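# Stack 96-well plate from nest N1 onto plate in N2

## Task

Pick up the 96-well plate sitting in plate nest N1 and set it onto the plate already in plate nest N2 so the two are fully nested, with the top plate's well A1 directly above the lower plate's well A1; the lower plate has to remain lying flat in N2, and at the end the gripper must have released the plate and backed away from it.

## Robot and tools

ROBOT. Two arms, left_arm and right_arm, each with a parallel two-finger gripper. The fingers point along the gripper's own +z axis and close along its y axis. end_effector_position is the point midway between the finger pads, roughly 1 cm short of the fingertips. Joint ranges (rad), base to gripper: waist -2.618 to 3.054, shoulder 0.000 to 3.142, elbow 0.000 to 3.142, wrist pitch -1.571 to 1.571, wrist yaw -1.571 to 1.571, wrist roll -2.094 to 2.094. Elbows cannot straighten fully.

FRAME. A single scene frame is used for everything: origin on the tabletop midway between the arms, +x out across the table, +z up, and left_arm on the +y side. The names left and right refer to the arms, not to image sides. Looking from the arms toward the table, N1 is the right-hand nest and N2 the left-hand nest. Each plate has one clipped corner; well A1 sits at that corner. Reported hand positions may be somewhat wrong, more so at long reach. Mounting plates and the metal frame behind the arms are fixed obstacles.

ROW FORMAT. Every motion command uses a row of 16 numbers: left_arm x, y, z (metres), qw, qx, qy, qz (unit quaternion, w first), opening; then the same eight for right_arm. Position and quaternion form an absolute target pose for that gripper in the scene frame, not an offset. Opening runs from -1 (closed) to +1 (fully open, 0.094 m). Both arms must always be filled in. To keep an arm still, repeat its whole pose from the last result before it stopped, with its desired opening; to hold an orientation, resend the same quaternion rather than copying the drifting reported one.

execute_actions(actions): a list of up to 15 actions; each action is a list of up to 15 rows, each row applied for one 1/30 s step, with the last row held for the remaining steps (each action is 0.5 s). An empty list just returns state and images. Any target more than 0.6 m, along any of the gripper's current axes, from where that gripper is at the start of its action gets the action refused for both arms; if the first action fails this (against the last reported state) or any action is malformed, nothing runs. Per step, the commanded pose is clipped to within 70 mm and 16 degrees of the measured pose, so far targets take several actions; position wins over orientation when both cannot be met.

move(target, speed, blocking): target is one 16-number row as above. Each gripper follows a straight line to its pose, all finishing together, in 0.5 to 10 s (cut off at 10 s). speed is the top path speed in m/s, 0.002 to 0.5, default 0.25; rotation is capped at twice that in rad/s. Openings are sent at the start. Paths ignore obstacles and the other arm; grippers lag and may overshoot speed near full extension. Faster contact and targets deeper past the contact hit harder. blocking=false returns after 0.5 s while motion continues; use wait(0) to check, and no other moves or actions are accepted until its end shows, or you call stop. The result adds a move: line with the ending (done, off_target, moving, held, fault), limits (paced = pose clipped; held = a check blocked steps, after which the arm may jump fast), and each gripper's distance to its pose.

wait(seconds): 0 to 10; arms keep their last command; returns early if a running move ends. stop(): brakes the running move (needs room to stop; fingers keep moving). zoom_image(camera, region): region [x0, y0, x1, y1] in pixels of that camera's latest image, at most 504 by 504. Cameras: cam_head_left, cam_head_right, cam_high, cam_low (672x504), cam_left_wrist, cam_right_wrist (616x616 fisheye). finished_scene(scene): ends the given scene (1 or 2) irreversibly after the last command is held; only call it once the stack is done and stable.

RESULTS. State lines give each gripper's position and quat_wxyz. Hand target lines show the pose the controller is currently driving toward. grip_measured is the measured opening on the command scale (last Joint positions number is metres); readings may be off about 1 mm. To grip, command about 0.03 below grip_measured; less grips more gently. Joint friction may leave a gripper up to about 31 mm short, and tiny commands may do nothing. pose unreachable means the clearance check altered or blocked that arm's command. Joint torques are noisy, offset drive outputs. MOTOR HOT warns at 75 °C; at 90 °C the arm halts 10 s; at 100 °C the arm goes limp and drops. FAULT lines report stops.

AVOID. Dropping the plate from more than a few millimetres, knocking anything off the table, arms hitting or pressing on each other, slamming or pressing hard, and long load holds that overheat motors. Objects may occasionally be nudged by outside pushes. Less robot time and smoother, lower-effort motion is better.

Each tool is called after "Call:" as name(argument=value, ...) on one line, values as JSON.

## Session

Call:
execute_actions(actions=[])

Scene clock: 0.00 s.
left_arm: end_effector_position=(+0.3668, +0.5244, +0.1199) grip_measured=+1.000 end_effector_quat_wxyz=(+0.326, +0.914, -0.137, +0.199) | right_arm: end_effector_position=(+0.5566, -0.0961, +0.3359) grip_measured=+1.000 end_effector_quat_wxyz=(-0.063, +0.718, +0.495, +0.485)
Joint positions: left_arm=[ 0.673  1.531  1.75  -1.347  0.379 -2.053  0.094] | right_arm=[ 0.743  2.057  1.769 -0.417  0.425  2.035  0.094]
Joint velocities: left_arm=[-0.007  0.012 -0.007 -0.081 -0.022  0.022  0.   ] | right_arm=[-0.007 -0.007  0.017  0.022  0.007 -0.066  0.   ]
Joint torques (N m, as the arm reports them, + toward a larger angle): no reading
Hand target (left_arm): +0.367, +0.524, +0.120; +0.326, +0.914, -0.137, +0.199
Hand target (right_arm): +0.557, -0.096, +0.336; -0.063, +0.718, +0.495, +0.485
camera_calibration (this result's frames):
cam_left_wrist: T_world_to_cam=[[0.422533, 0.757252, -0.498032, -0.504775], [0.350271, 0.370368, 0.860313, -0.424193], [0.835928, -0.537956, -0.108751, 0.112595], [0, 0, 0, 1]] pos_world=[0.267745, 0.59992, 0.125789]
cam_right_wrist: T_world_to_cam=[[-0.768225, 0.622257, -0.15042, 0.527199], [-0.152945, 0.0497624, 0.986981, -0.211875], [0.621641, 0.781229, 0.0569425, -0.175334], [0, 0, 0, 1]] pos_world=[0.481597, -0.180534, 0.298401]

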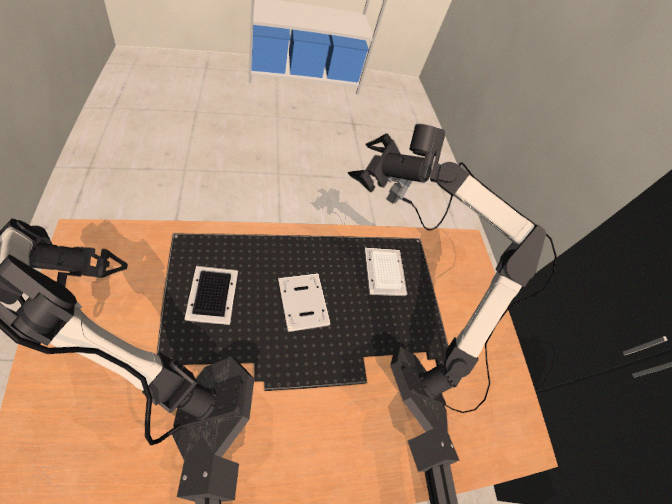

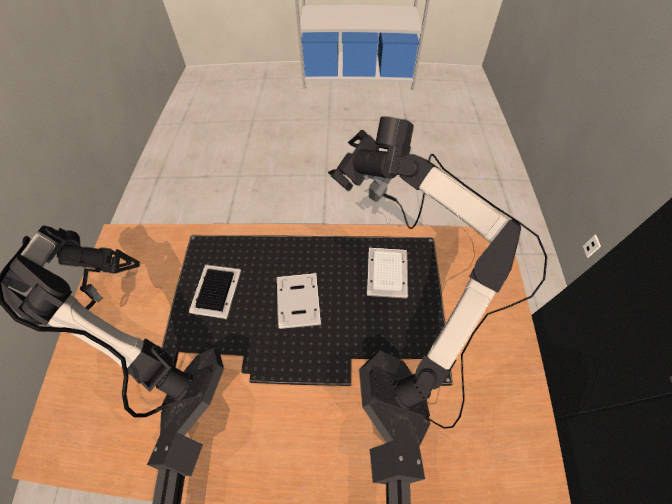

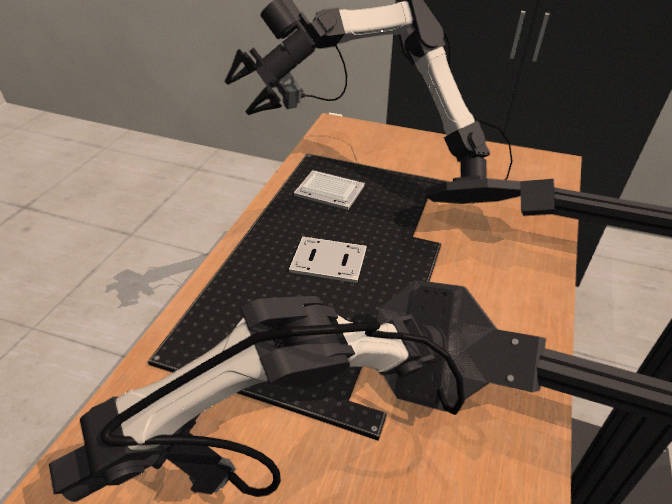

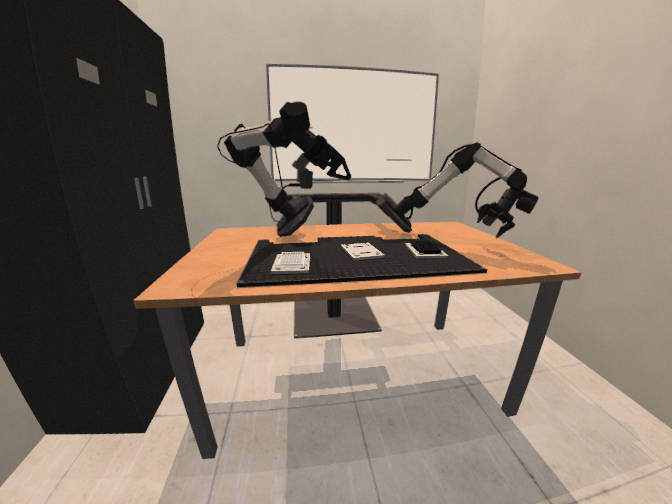

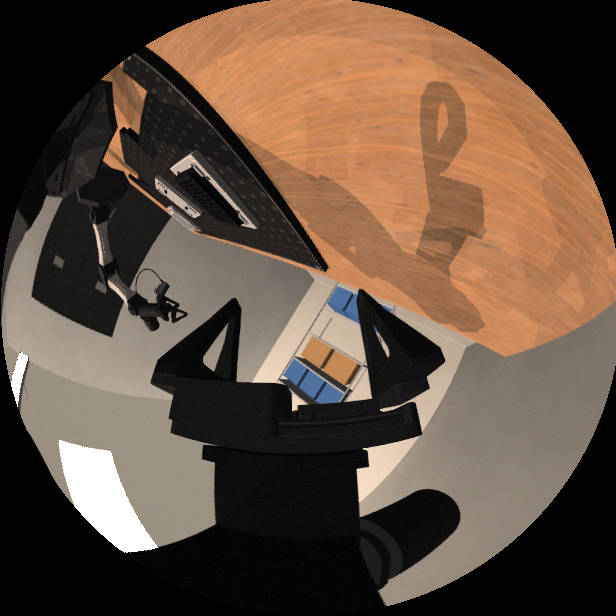

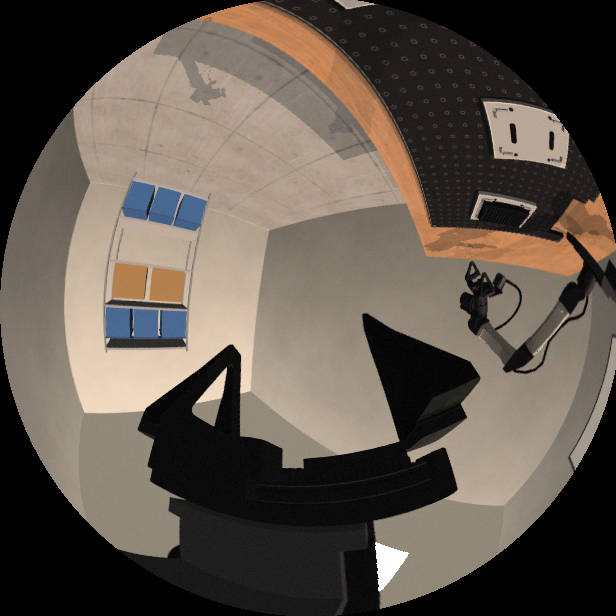

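Call:
zoom_image(camera="cam_head_right", region=[355,240,420,305])

Call:
zoom_image(camera="cam_head_left", region=[178,260,248,330])

Call:
zoom_image(camera="cam_high", region=[285,160,375,290])

Region (355, 240, 420, 305) of cam_head_right's 672x504 image, scaled by 7.754, with more detail than that image has.

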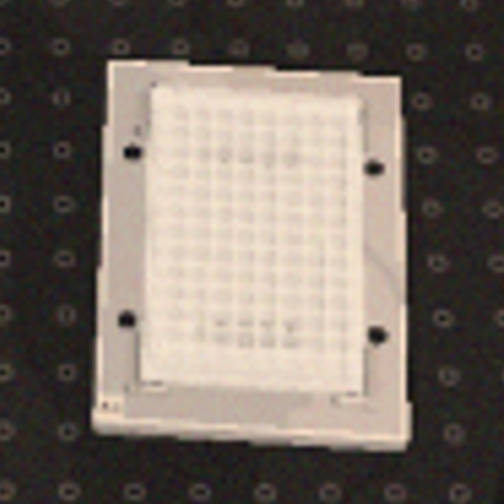

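Region (178, 260, 248, 330) of cam_head_left's 672x504 image, scaled by 7.200, with more detail than that image has.

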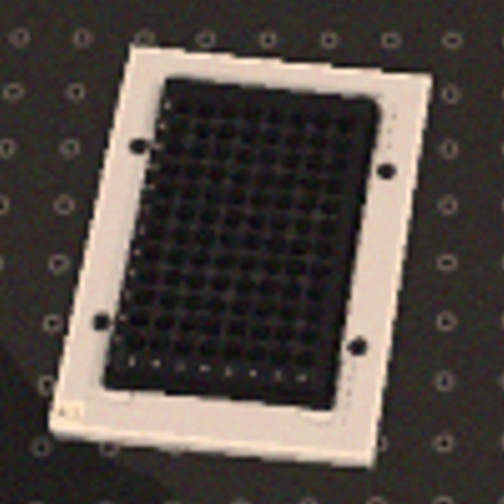

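Region (285, 160, 375, 290) of cam_high's 672x504 image, scaled by 3.877, with more detail than that image has; it fills the left 349 columns of this view, and the rest is white.

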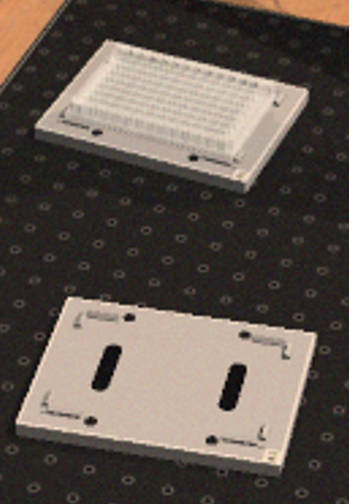

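Call:
move(target=[0.36,0.38,0.17,0.1,0.64,-0.76,0,1,0.46,-0.2,0.22,0,0.4,0.9,0.15,1], speed=0.4)

Call:
move(target=[0.332,0.27,0.12,0,-0.061,-0.998,0,1,0.395,-0.236,0.09,0,0.035,0.999,0,1], speed=0.4)

Call:
zoom_image(camera="cam_right_wrist", region=[200,140,420,360])

Scene clock: 14.60 s.
left_arm: end_effector_position=(+0.3686, +0.3843, +0.1772) grip_measured=+1.000 end_effector_quat_wxyz=(+0.093, +0.663, -0.742, +0.033) | right_arm: end_effector_position=(+0.4596, -0.2008, +0.2278) grip_measured=+1.000 end_effector_quat_wxyz=(-0.007, +0.407, +0.898, +0.166)
Joint positions: left_arm=[-0.266  1.615  1.635 -1.519 -0.6   -1.732  0.094] | right_arm=[ 0.625  2.073  1.945 -1.323  0.577  1.304  0.094]
Joint velocities: left_arm=[ 0.007  0.012  0.017  0.007  0.066 -0.037  0.   ] | right_arm=[ 0.002 -0.012 -0.007 -0.022 -0.051 -0.037  0.   ]
Joint torques (N m, as the arm reports them, + toward a larger angle): left_arm=[-5.88 -3.68  2.84 -0.06 -0.15  0.03] | right_arm=[ 7.42 -6.19  6.06  0.56 -0.01 -0.24]
Hand target (left_arm): +0.361, +0.381, +0.171; -0.098, -0.645, +0.758, -0.012
Hand target (right_arm): +0.460, -0.203, +0.221; -0.008, +0.401, +0.903, +0.154
Off the commanded pose (left_arm): 0.012 m, 5 deg.
Off the commanded pose (right_arm): 0.008 m, 2 deg.
move: off_target (left_arm)
camera_calibration (this result's frames):
cam_left_wrist: T_world_to_cam=[[0.984972, -0.168065, -0.0397967, -0.303848], [-0.0511146, -0.50376, 0.86233, 0.0612657], [-0.164975, -0.847337, -0.50478, 0.599931], [0, 0, 0, 1]] pos_world=[0.401388, 0.488141, 0.23791]
cam_right_wrist: T_world_to_cam=[[-0.887008, -0.419189, -0.193645, 0.356832], [-0.414114, 0.536639, 0.735206, 0.160327], [-0.204273, 0.732325, -0.649595, 0.503623], [0, 0, 0, 1]] pos_world=[0.485783, -0.305274, 0.278377]

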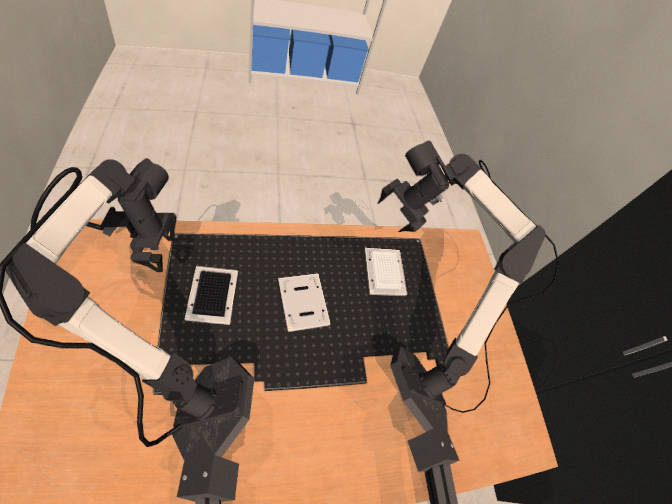

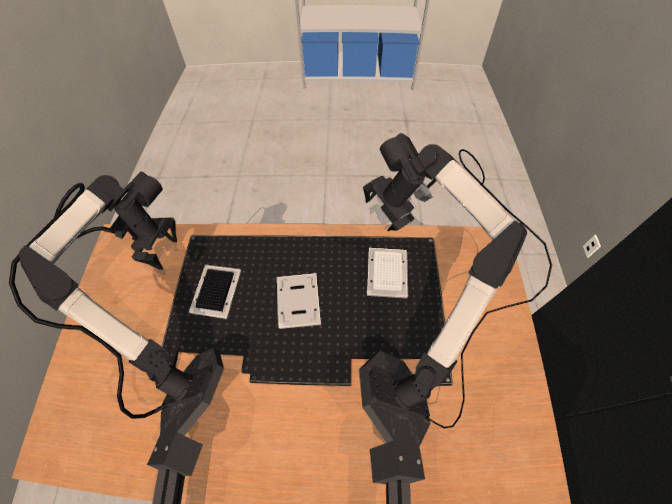

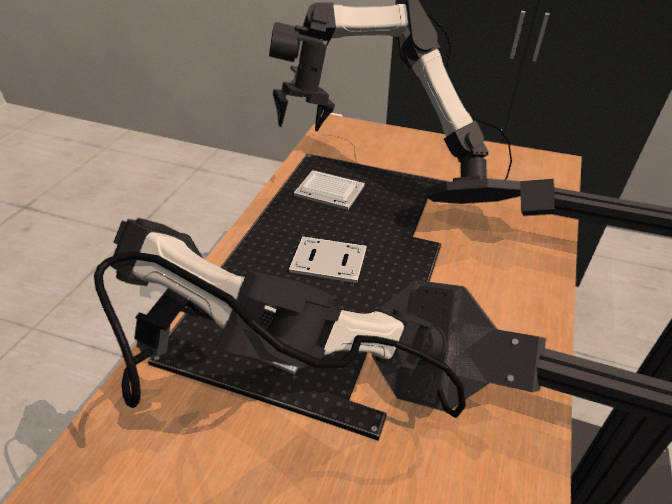

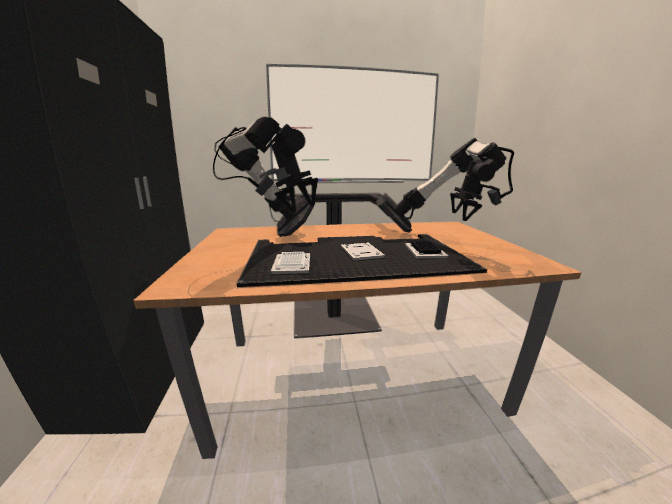

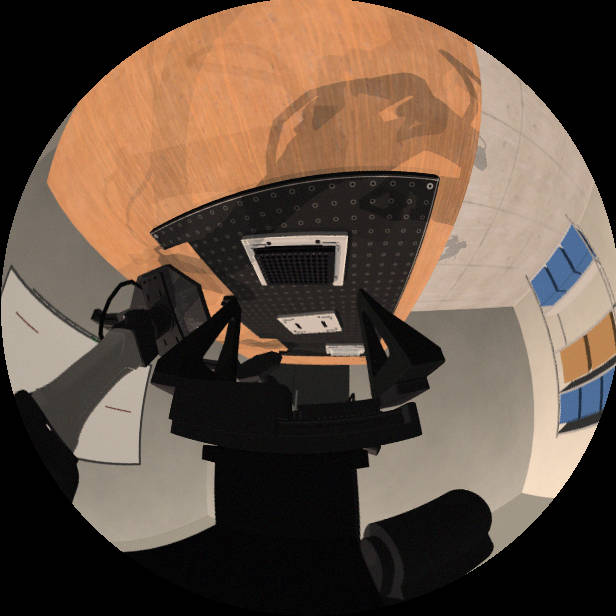

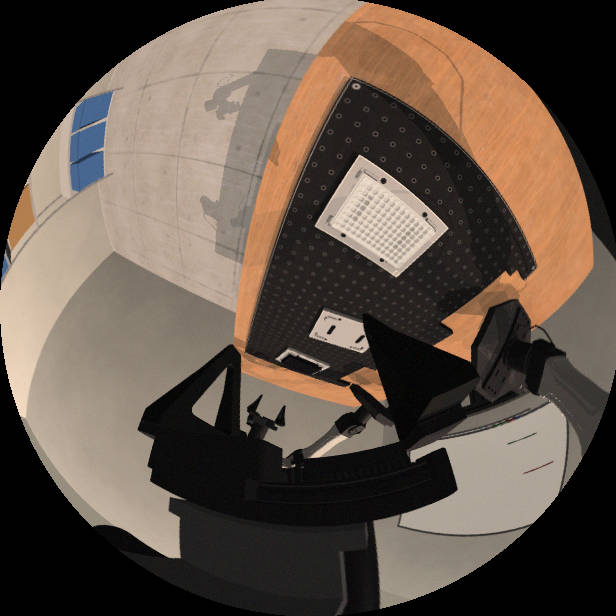

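Scene clock: 17.23 s.
left_arm: end_effector_position=(+0.3366, +0.2728, +0.1257) grip_measured=+1.000 end_effector_quat_wxyz=(+0.001, +0.047, +0.999, -0.010) | right_arm: end_effector_position=(+0.3990, -0.2317, +0.0943) grip_measured=+1.000 end_effector_quat_wxyz=(-0.002, +0.039, +0.999, +0.009)
Joint positions: left_arm=[-0.5    1.709  1.184 -1.134 -0.778 -0.46   0.094] | right_arm=[ 0.463  2.018  1.428 -1.041  0.781  0.521  0.094]
Joint velocities: left_arm=[-0.002 -0.017  0.007  0.007 -0.081  0.066  0.   ] | right_arm=[-0.002 -0.017  0.007  0.007 -0.066 -0.037  0.   ]
Joint torques (N m, as the arm reports them, + toward a larger angle): left_arm=[-6.66 -3.38  2.78  0.64 -0.15  0.05] | right_arm=[ 6.97 -9.23  3.32  0.33  0.1  -0.23]
Hand target (left_arm): +0.333, +0.269, +0.121; +0.001, +0.061, +0.998, -0.004
Hand target (right_arm): +0.395, -0.237, +0.090; -0.004, +0.036, +0.999, +0.002
Off the commanded pose (left_arm): 0.008 m, 2 deg.
Off the commanded pose (right_arm): 0.007 m, 1 deg.
move: done
camera_calibration (this result's frames):
cam_left_wrist: T_world_to_cam=[[-0.149969, -0.987687, 0.0445364, 0.301898], [-0.647105, 0.132113, 0.750867, 0.0890714], [-0.747505, 0.0837867, -0.65895, 0.43567], [0, 0, 0, 1]] pos_world=[0.428579, 0.24991, 0.206759]
cam_right_wrist: T_world_to_cam=[[-0.334484, -0.941647, 0.0376979, -0.0990318], [-0.753329, 0.291198, 0.58966, 0.34215], [-0.566229, 0.168833, -0.806771, 0.455843], [0, 0, 0, 1]] pos_world=[0.482739, -0.269848, 0.169742]

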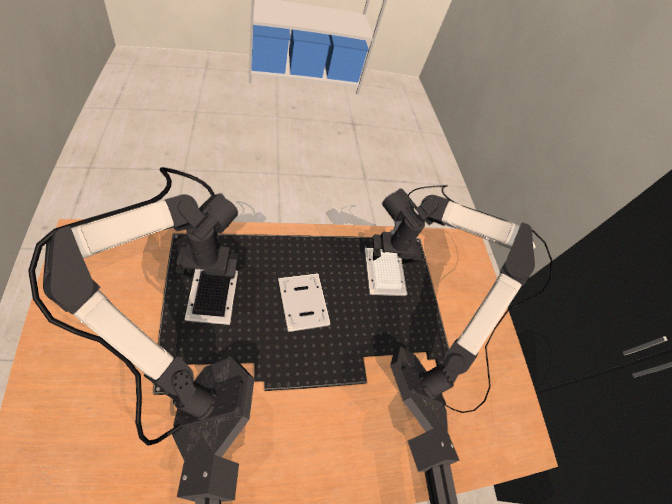

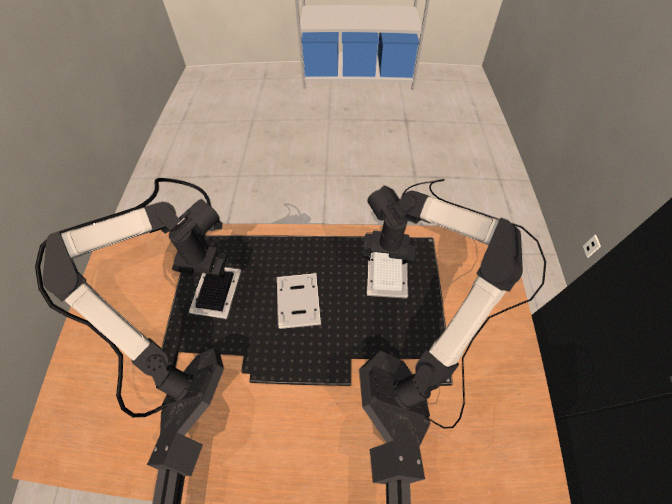

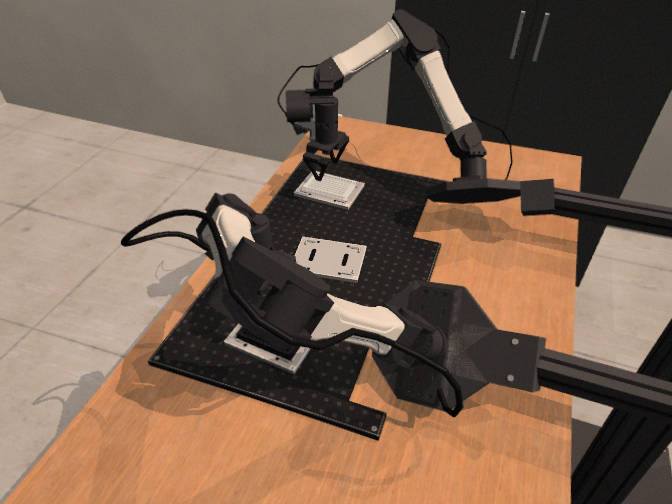

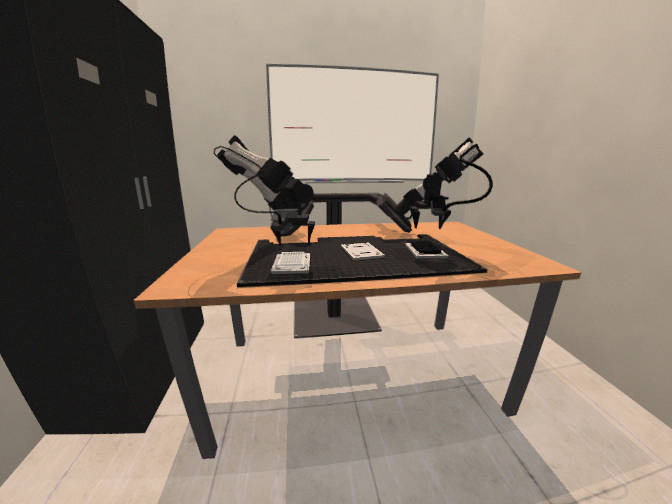

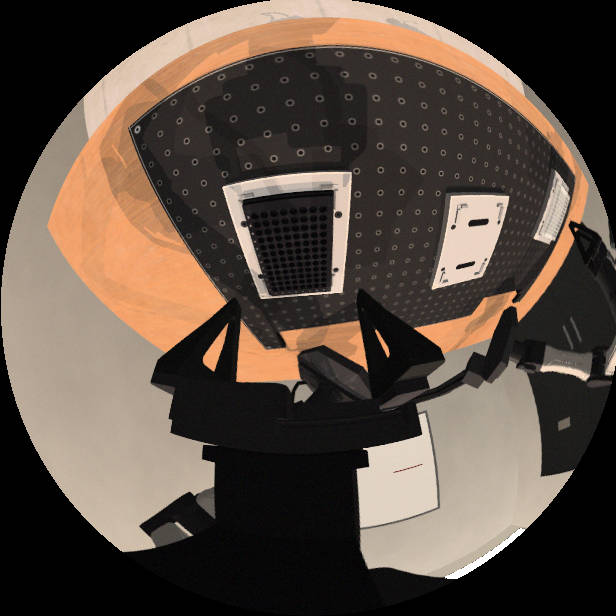

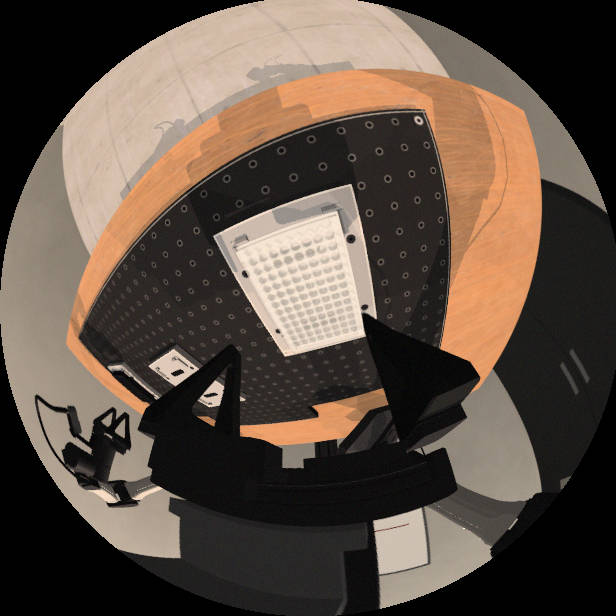

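Region (200, 140, 420, 360) of cam_right_wrist's 616x616 image, scaled by 2.291, with more detail than that image has.

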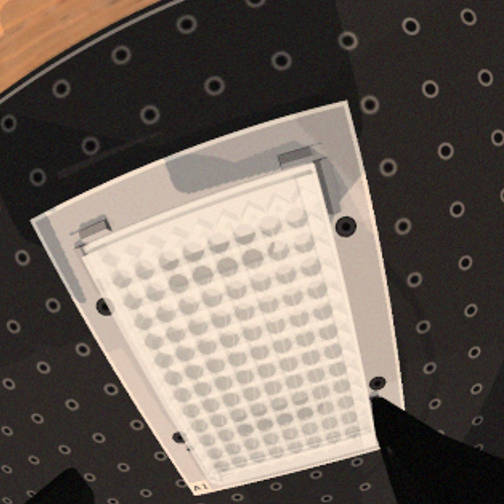

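Call:
move(target=[0.3366,0.2728,0.1257,0,0.047,0.999,-0.01,1,0.393,-0.248,0.046,0,0.035,0.999,0,1], speed=0.1)

Call:
zoom_image(camera="cam_right_wrist", region=[190,200,410,420])

Scene clock: 24.43 s.
left_arm: end_effector_position=(+0.3371, +0.2726, +0.1257) grip_measured=+1.000 end_effector_quat_wxyz=(+0.002, +0.048, +0.999, -0.010) | right_arm: end_effector_position=(+0.3980, -0.2433, +0.0488) grip_measured=+1.000 end_effector_quat_wxyz=(+0.002, +0.039, +0.999, +0.007)
Joint positions: left_arm=[-0.5    1.709  1.184 -1.131 -0.778 -0.456  0.094] | right_arm=[ 0.356  2.004  1.299 -0.811  0.788  0.363  0.094]
Joint velocities: left_arm=[ 0.012 -0.007  0.007  0.066 -0.037 -0.081  0.   ] | right_arm=[-0.002 -0.002  0.002 -0.007 -0.095 -0.066  0.   ]
Joint torques (N m, as the arm reports them, + toward a larger angle): left_arm=[-6.15 -4.    4.86  0.32 -0.05 -0.1 ] | right_arm=[ 7.02 -9.56  2.92  0.35  0.07 -0.23]
Hand target (left_arm): +0.337, +0.273, +0.126; +0.000, +0.047, +0.999, -0.010
Hand target (right_arm): +0.393, -0.248, +0.046; -0.000, +0.035, +0.999, +0.001
Off the commanded pose (left_arm): 0.001 m, 0 deg.
Off the commanded pose (right_arm): 0.007 m, 1 deg.
move: done
camera_calibration (this result's frames):
cam_left_wrist: T_world_to_cam=[[-0.152567, -0.987277, 0.0448099, 0.302512], [-0.647995, 0.134165, 0.749735, 0.0892446], [-0.746207, 0.0853479, -0.66022, 0.435296], [0, 0, 0, 1]] pos_world=[0.428804, 0.249538, 0.206926]
cam_right_wrist: T_world_to_cam=[[-0.334463, -0.941595, 0.0391668, -0.108636], [-0.757747, 0.293404, 0.582867, 0.37419], [-0.560316, 0.165269, -0.811623, 0.417591], [0, 0, 0, 1]] pos_world=[0.481189, -0.281094, 0.125078]

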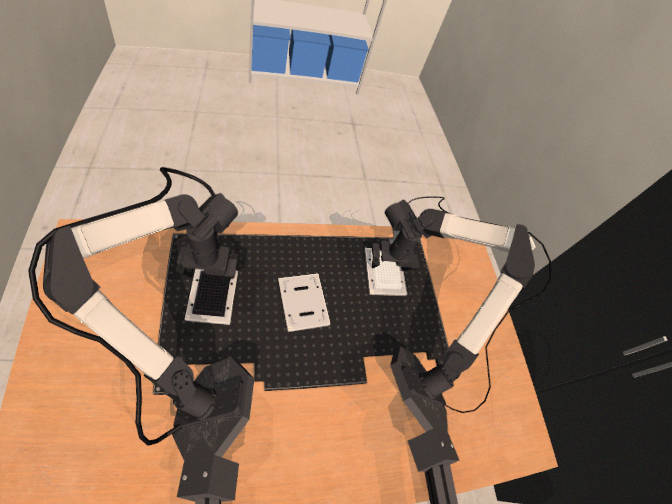

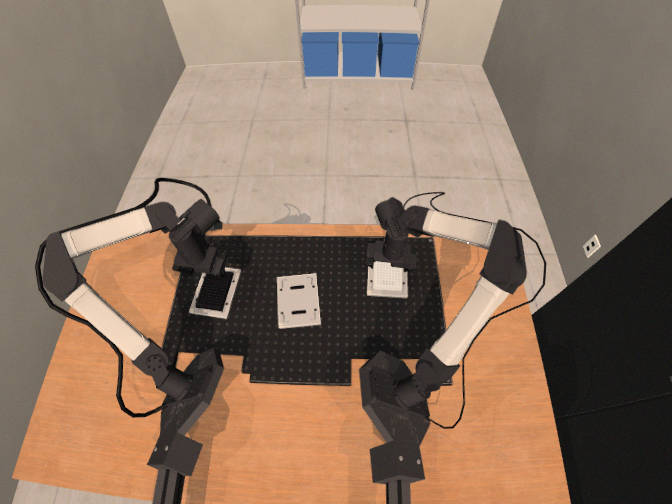

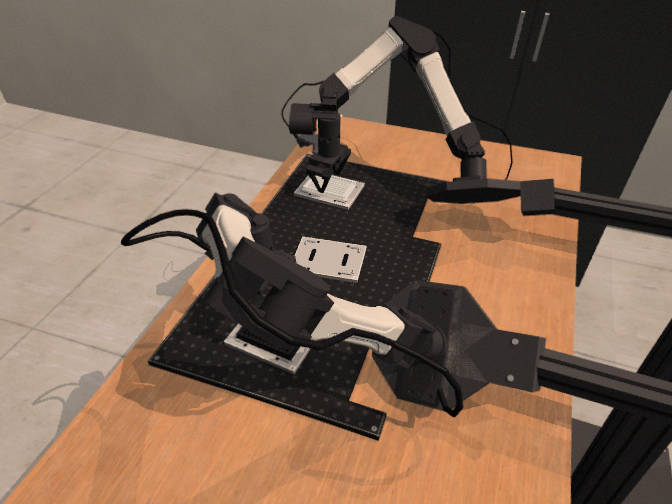

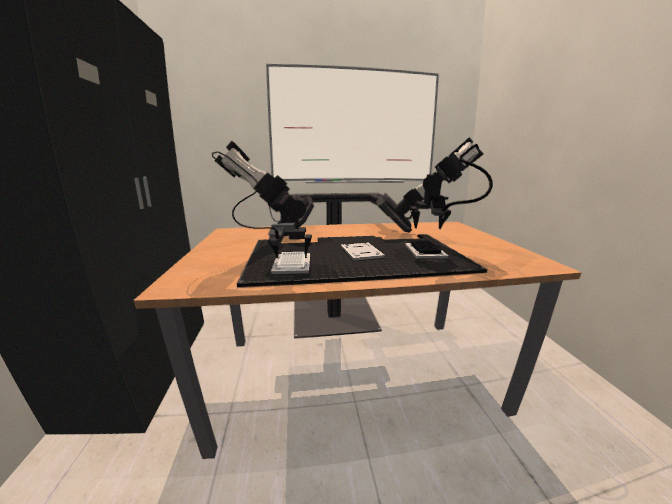

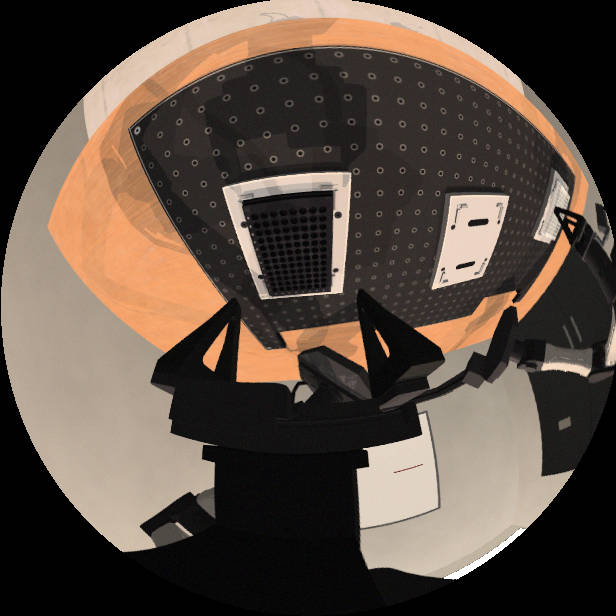

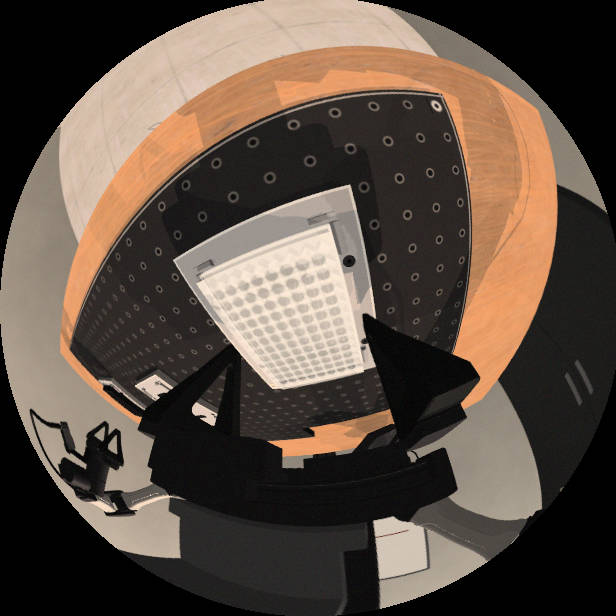

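Region (190, 200, 410, 420) of cam_right_wrist's 616x616 image, scaled by 2.291, with more detail than that image has.

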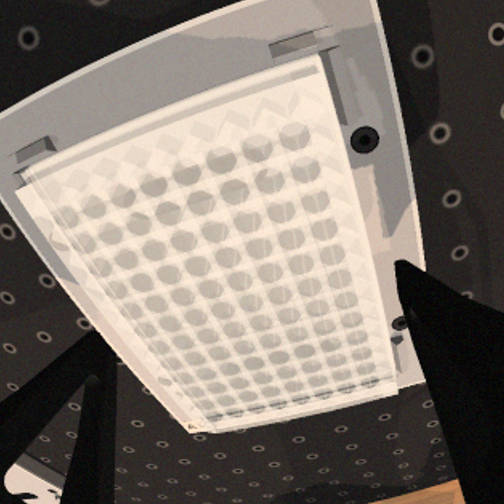

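Call:
execute_actions(actions=[[[0.3366,0.2728,0.1257,0,0.047,0.999,-0.01,1,0.392,-0.246,0.04,0,0.008,1,0,1]],[[0.3366,0.2728,0.1257,0,0.047,0.999,-0.01,1,0.392,-0.246,0.032,0,0.008,1,0,1]]])

Call:
zoom_image(camera="cam_right_wrist", region=[170,200,410,420])

Call:
zoom_image(camera="cam_right_wrist", region=[250,350,380,420])

Scene clock: 32.60 s.
left_arm: end_effector_position=(+0.3371, +0.2726, +0.1257) grip_measured=+1.000 end_effector_quat_wxyz=(+0.002, +0.048, +0.999, -0.010) | right_arm: end_effector_position=(+0.3987, -0.2446, +0.0385) grip_measured=+1.000 end_effector_quat_wxyz=(+0.007, +0.016, +1.000, +0.007)
Joint positions: left_arm=[-0.5    1.709  1.184 -1.131 -0.778 -0.456  0.094] | right_arm=[ 0.333  2.004  1.269 -0.745  0.789  0.276  0.094]
Joint velocities: left_arm=[ 0.007 -0.007 -0.002 -0.051 -0.037 -0.081  0.   ] | right_arm=[-0.002  0.002  0.007  0.066 -0.022  0.007  0.   ]
Joint torques (N m, as the arm reports them, + toward a larger angle): left_arm=[-6.15 -4.02  4.83  0.32 -0.05 -0.09] | right_arm=[ 6.91 -8.2   3.    0.36  0.06 -0.21]
Hand target (left_arm): +0.337, +0.273, +0.126; +0.000, +0.047, +0.999, -0.010
Hand target (right_arm): +0.392, -0.246, +0.032; -0.000, +0.008, +1.000, +0.000
Off the commanded pose (left_arm): 0.001 m, 0 deg.
Off the commanded pose (right_arm): 0.009 m, 1 deg.
camera_calibration (this result's frames):
cam_left_wrist: T_world_to_cam=[[-0.152567, -0.987277, 0.0448099, 0.302512], [-0.647995, 0.134165, 0.749735, 0.0892446], [-0.746207, 0.0853479, -0.66022, 0.435296], [0, 0, 0, 1]] pos_world=[0.428804, 0.249538, 0.206926]
cam_right_wrist: T_world_to_cam=[[-0.291593, -0.955856, 0.0362393, -0.12964], [-0.776273, 0.258606, 0.574911, 0.380336], [-0.558903, 0.139508, -0.817413, 0.403213], [0, 0, 0, 1]] pos_world=[0.4828, -0.278526, 0.11563]

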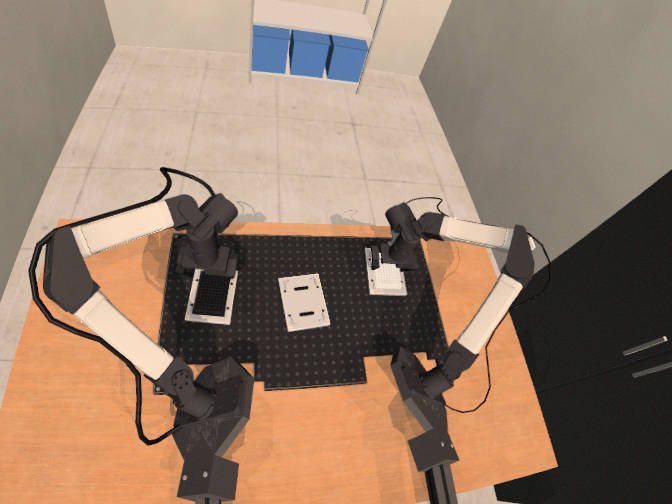

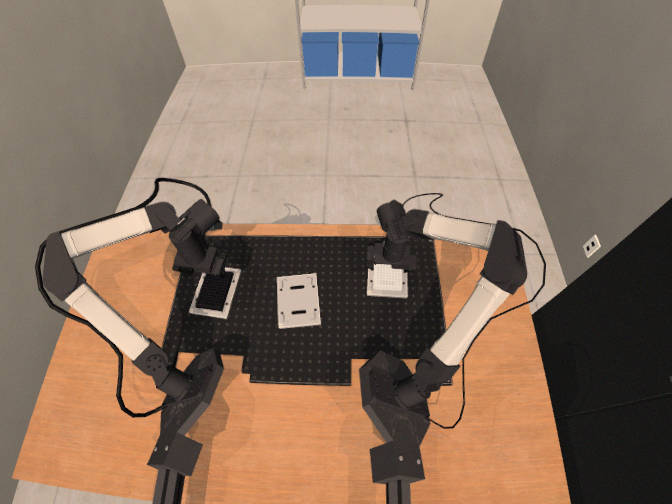

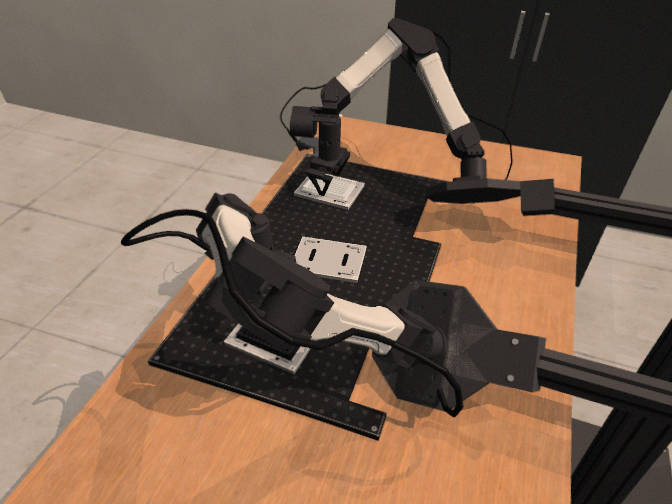

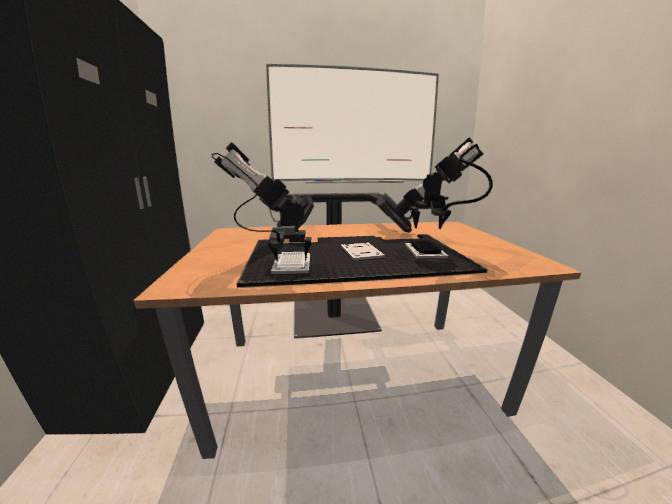

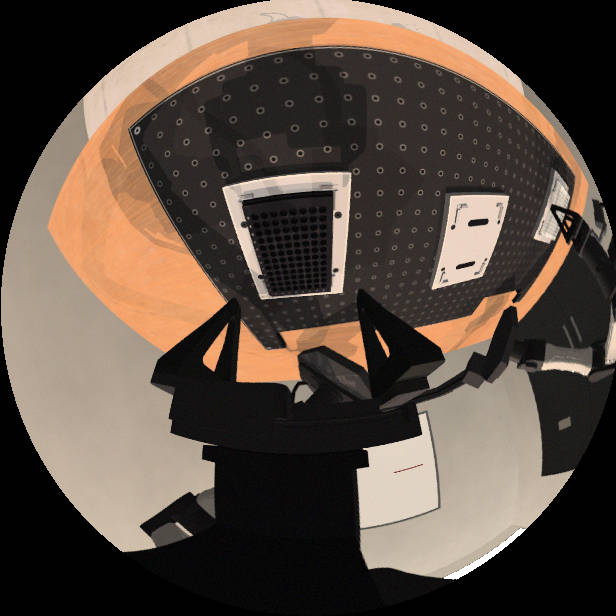

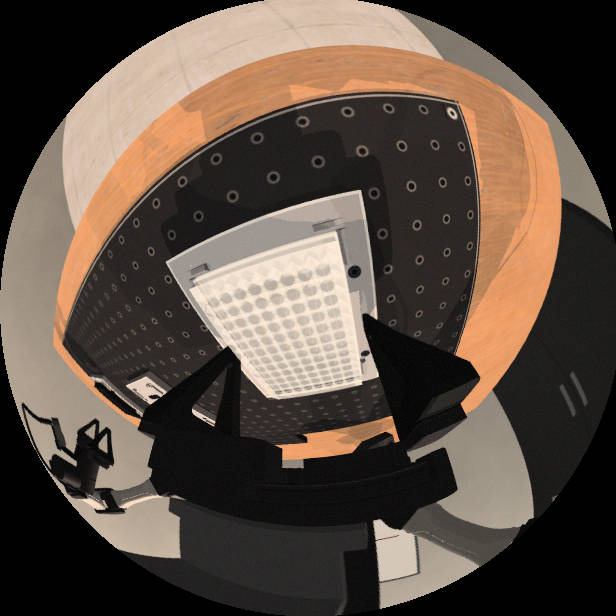

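Region (170, 200, 410, 420) of cam_right_wrist's 616x616 image, scaled by 2.100, with more detail than that image has; it fills the top 462 rows of this view, and the rest is white.

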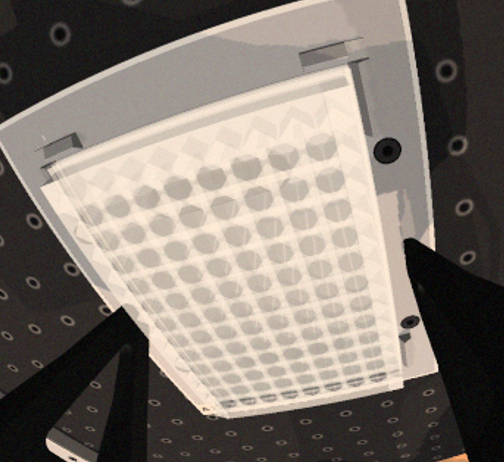

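Region (250, 350, 380, 420) of cam_right_wrist's 616x616 image, scaled by 3.877, with more detail than that image has; it fills the top 271 rows of this view, and the rest is white.

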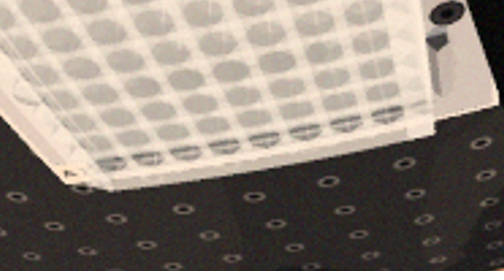

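Call:
execute_actions(actions=[[[0.3366,0.2728,0.1257,0,0.047,0.999,-0.01,1,0.391,-0.239,0.028,0,0.008,1,0,1]]])

Call:
zoom_image(camera="cam_right_wrist", region=[170,200,410,420])

Scene clock: 37.33 s.
left_arm: end_effector_position=(+0.3371, +0.2726, +0.1257) grip_measured=+1.000 end_effector_quat_wxyz=(+0.002, +0.048, +0.999, -0.010) | right_arm: end_effector_position=(+0.4014, -0.2422, +0.0370) grip_measured=+1.000 end_effector_quat_wxyz=(+0.011, +0.020, +1.000, +0.008)
Joint positions: left_arm=[-0.5    1.709  1.184 -1.131 -0.778 -0.456  0.094] | right_arm=[ 0.333  2.01   1.269 -0.726  0.789  0.275  0.094]
Joint velocities: left_arm=[ 0.002 -0.012  0.002  0.007  0.051 -0.022  0.   ] | right_arm=[-0.007 -0.002  0.002  0.066 -0.007 -0.022  0.   ]
Joint torques (N m, as the arm reports them, + toward a larger angle): left_arm=[-6.15 -4.04  4.86  0.33 -0.04 -0.1 ] | right_arm=[ 7.5  -7.06  2.62  0.39  0.06 -0.13]
Hand target (left_arm): +0.337, +0.273, +0.126; +0.000, +0.047, +0.999, -0.010
Hand target (right_arm): +0.391, -0.239, +0.028; -0.000, +0.008, +1.000, +0.000
Off the commanded pose (left_arm): 0.001 m, 0 deg.
Off the commanded pose (right_arm): 0.014 m, 2 deg.
camera_calibration (this result's frames):
cam_left_wrist: T_world_to_cam=[[-0.152567, -0.987277, 0.0448099, 0.302512], [-0.647995, 0.134165, 0.749735, 0.0892446], [-0.746207, 0.0853479, -0.66022, 0.435296], [0, 0, 0, 1]] pos_world=[0.428804, 0.249538, 0.206926]
cam_right_wrist: T_world_to_cam=[[-0.299664, -0.953527, 0.0314376, -0.122543], [-0.779158, 0.263615, 0.5687, 0.385296], [-0.550558, 0.145924, -0.821944, 0.401454], [0, 0, 0, 1]] pos_world=[0.484509, -0.277, 0.114707]

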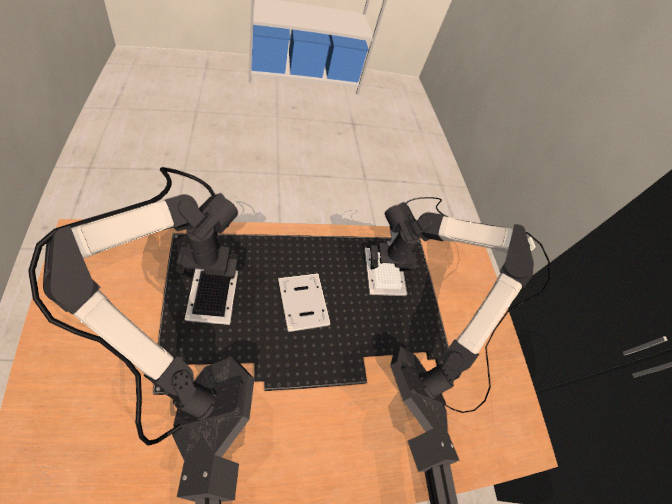

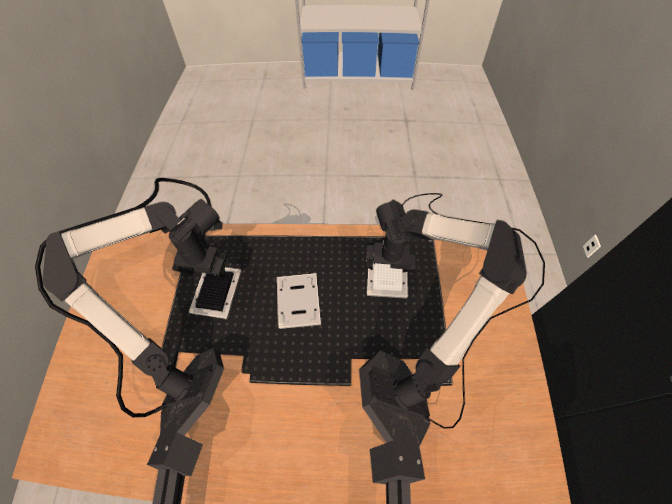

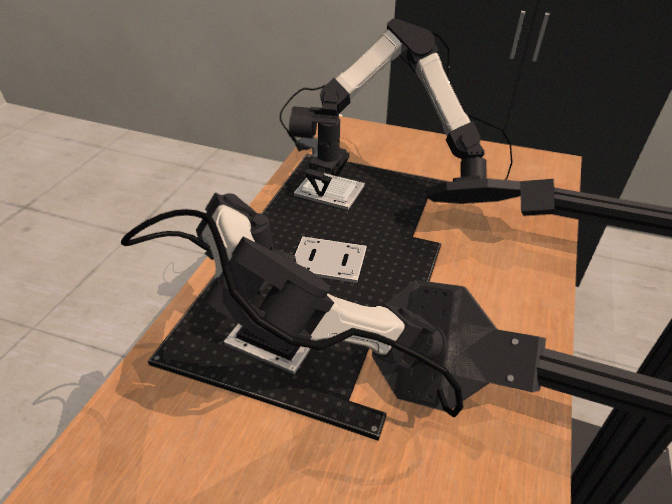

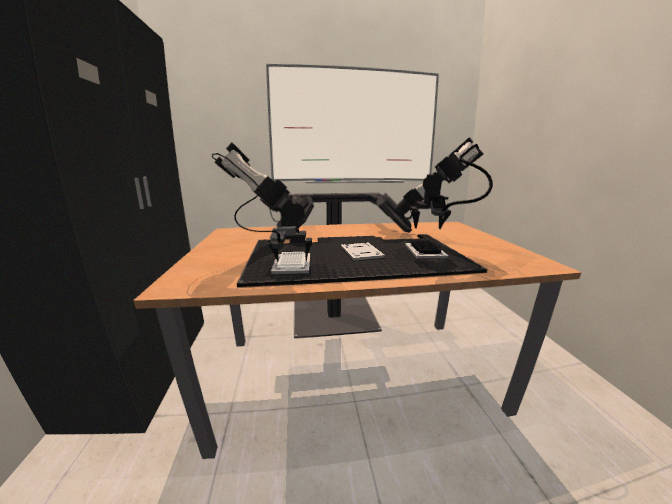

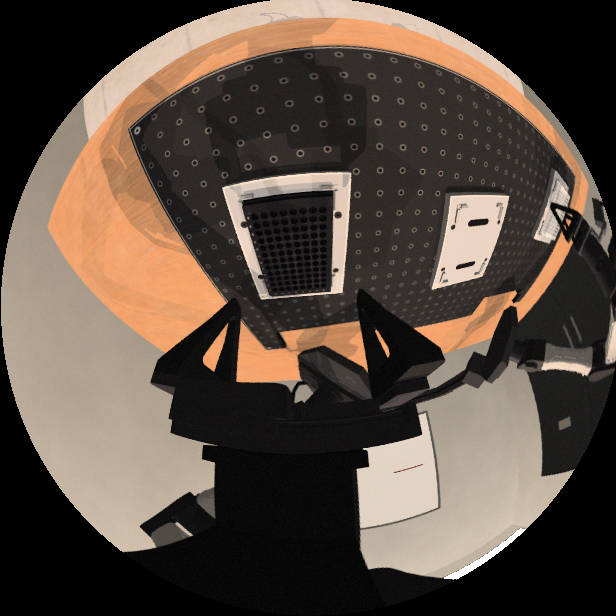

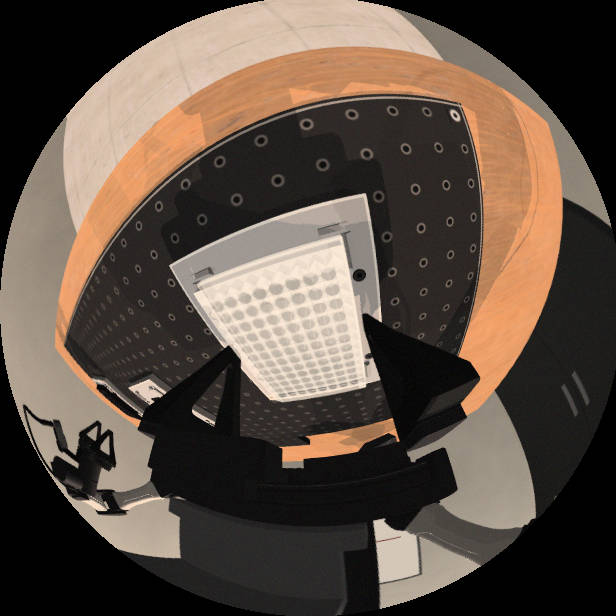

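Region (170, 200, 410, 420) of cam_right_wrist's 616x616 image, scaled by 2.100, with more detail than that image has; it fills the top 462 rows of this view, and the rest is white.

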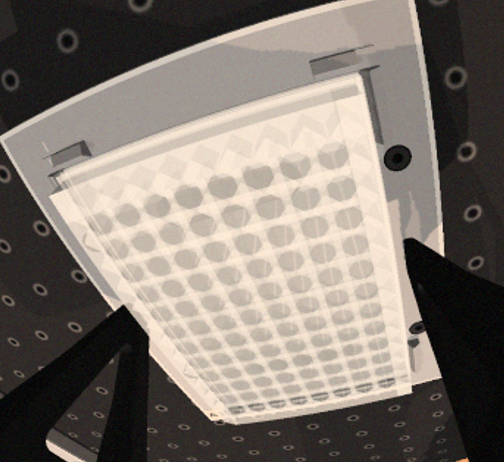

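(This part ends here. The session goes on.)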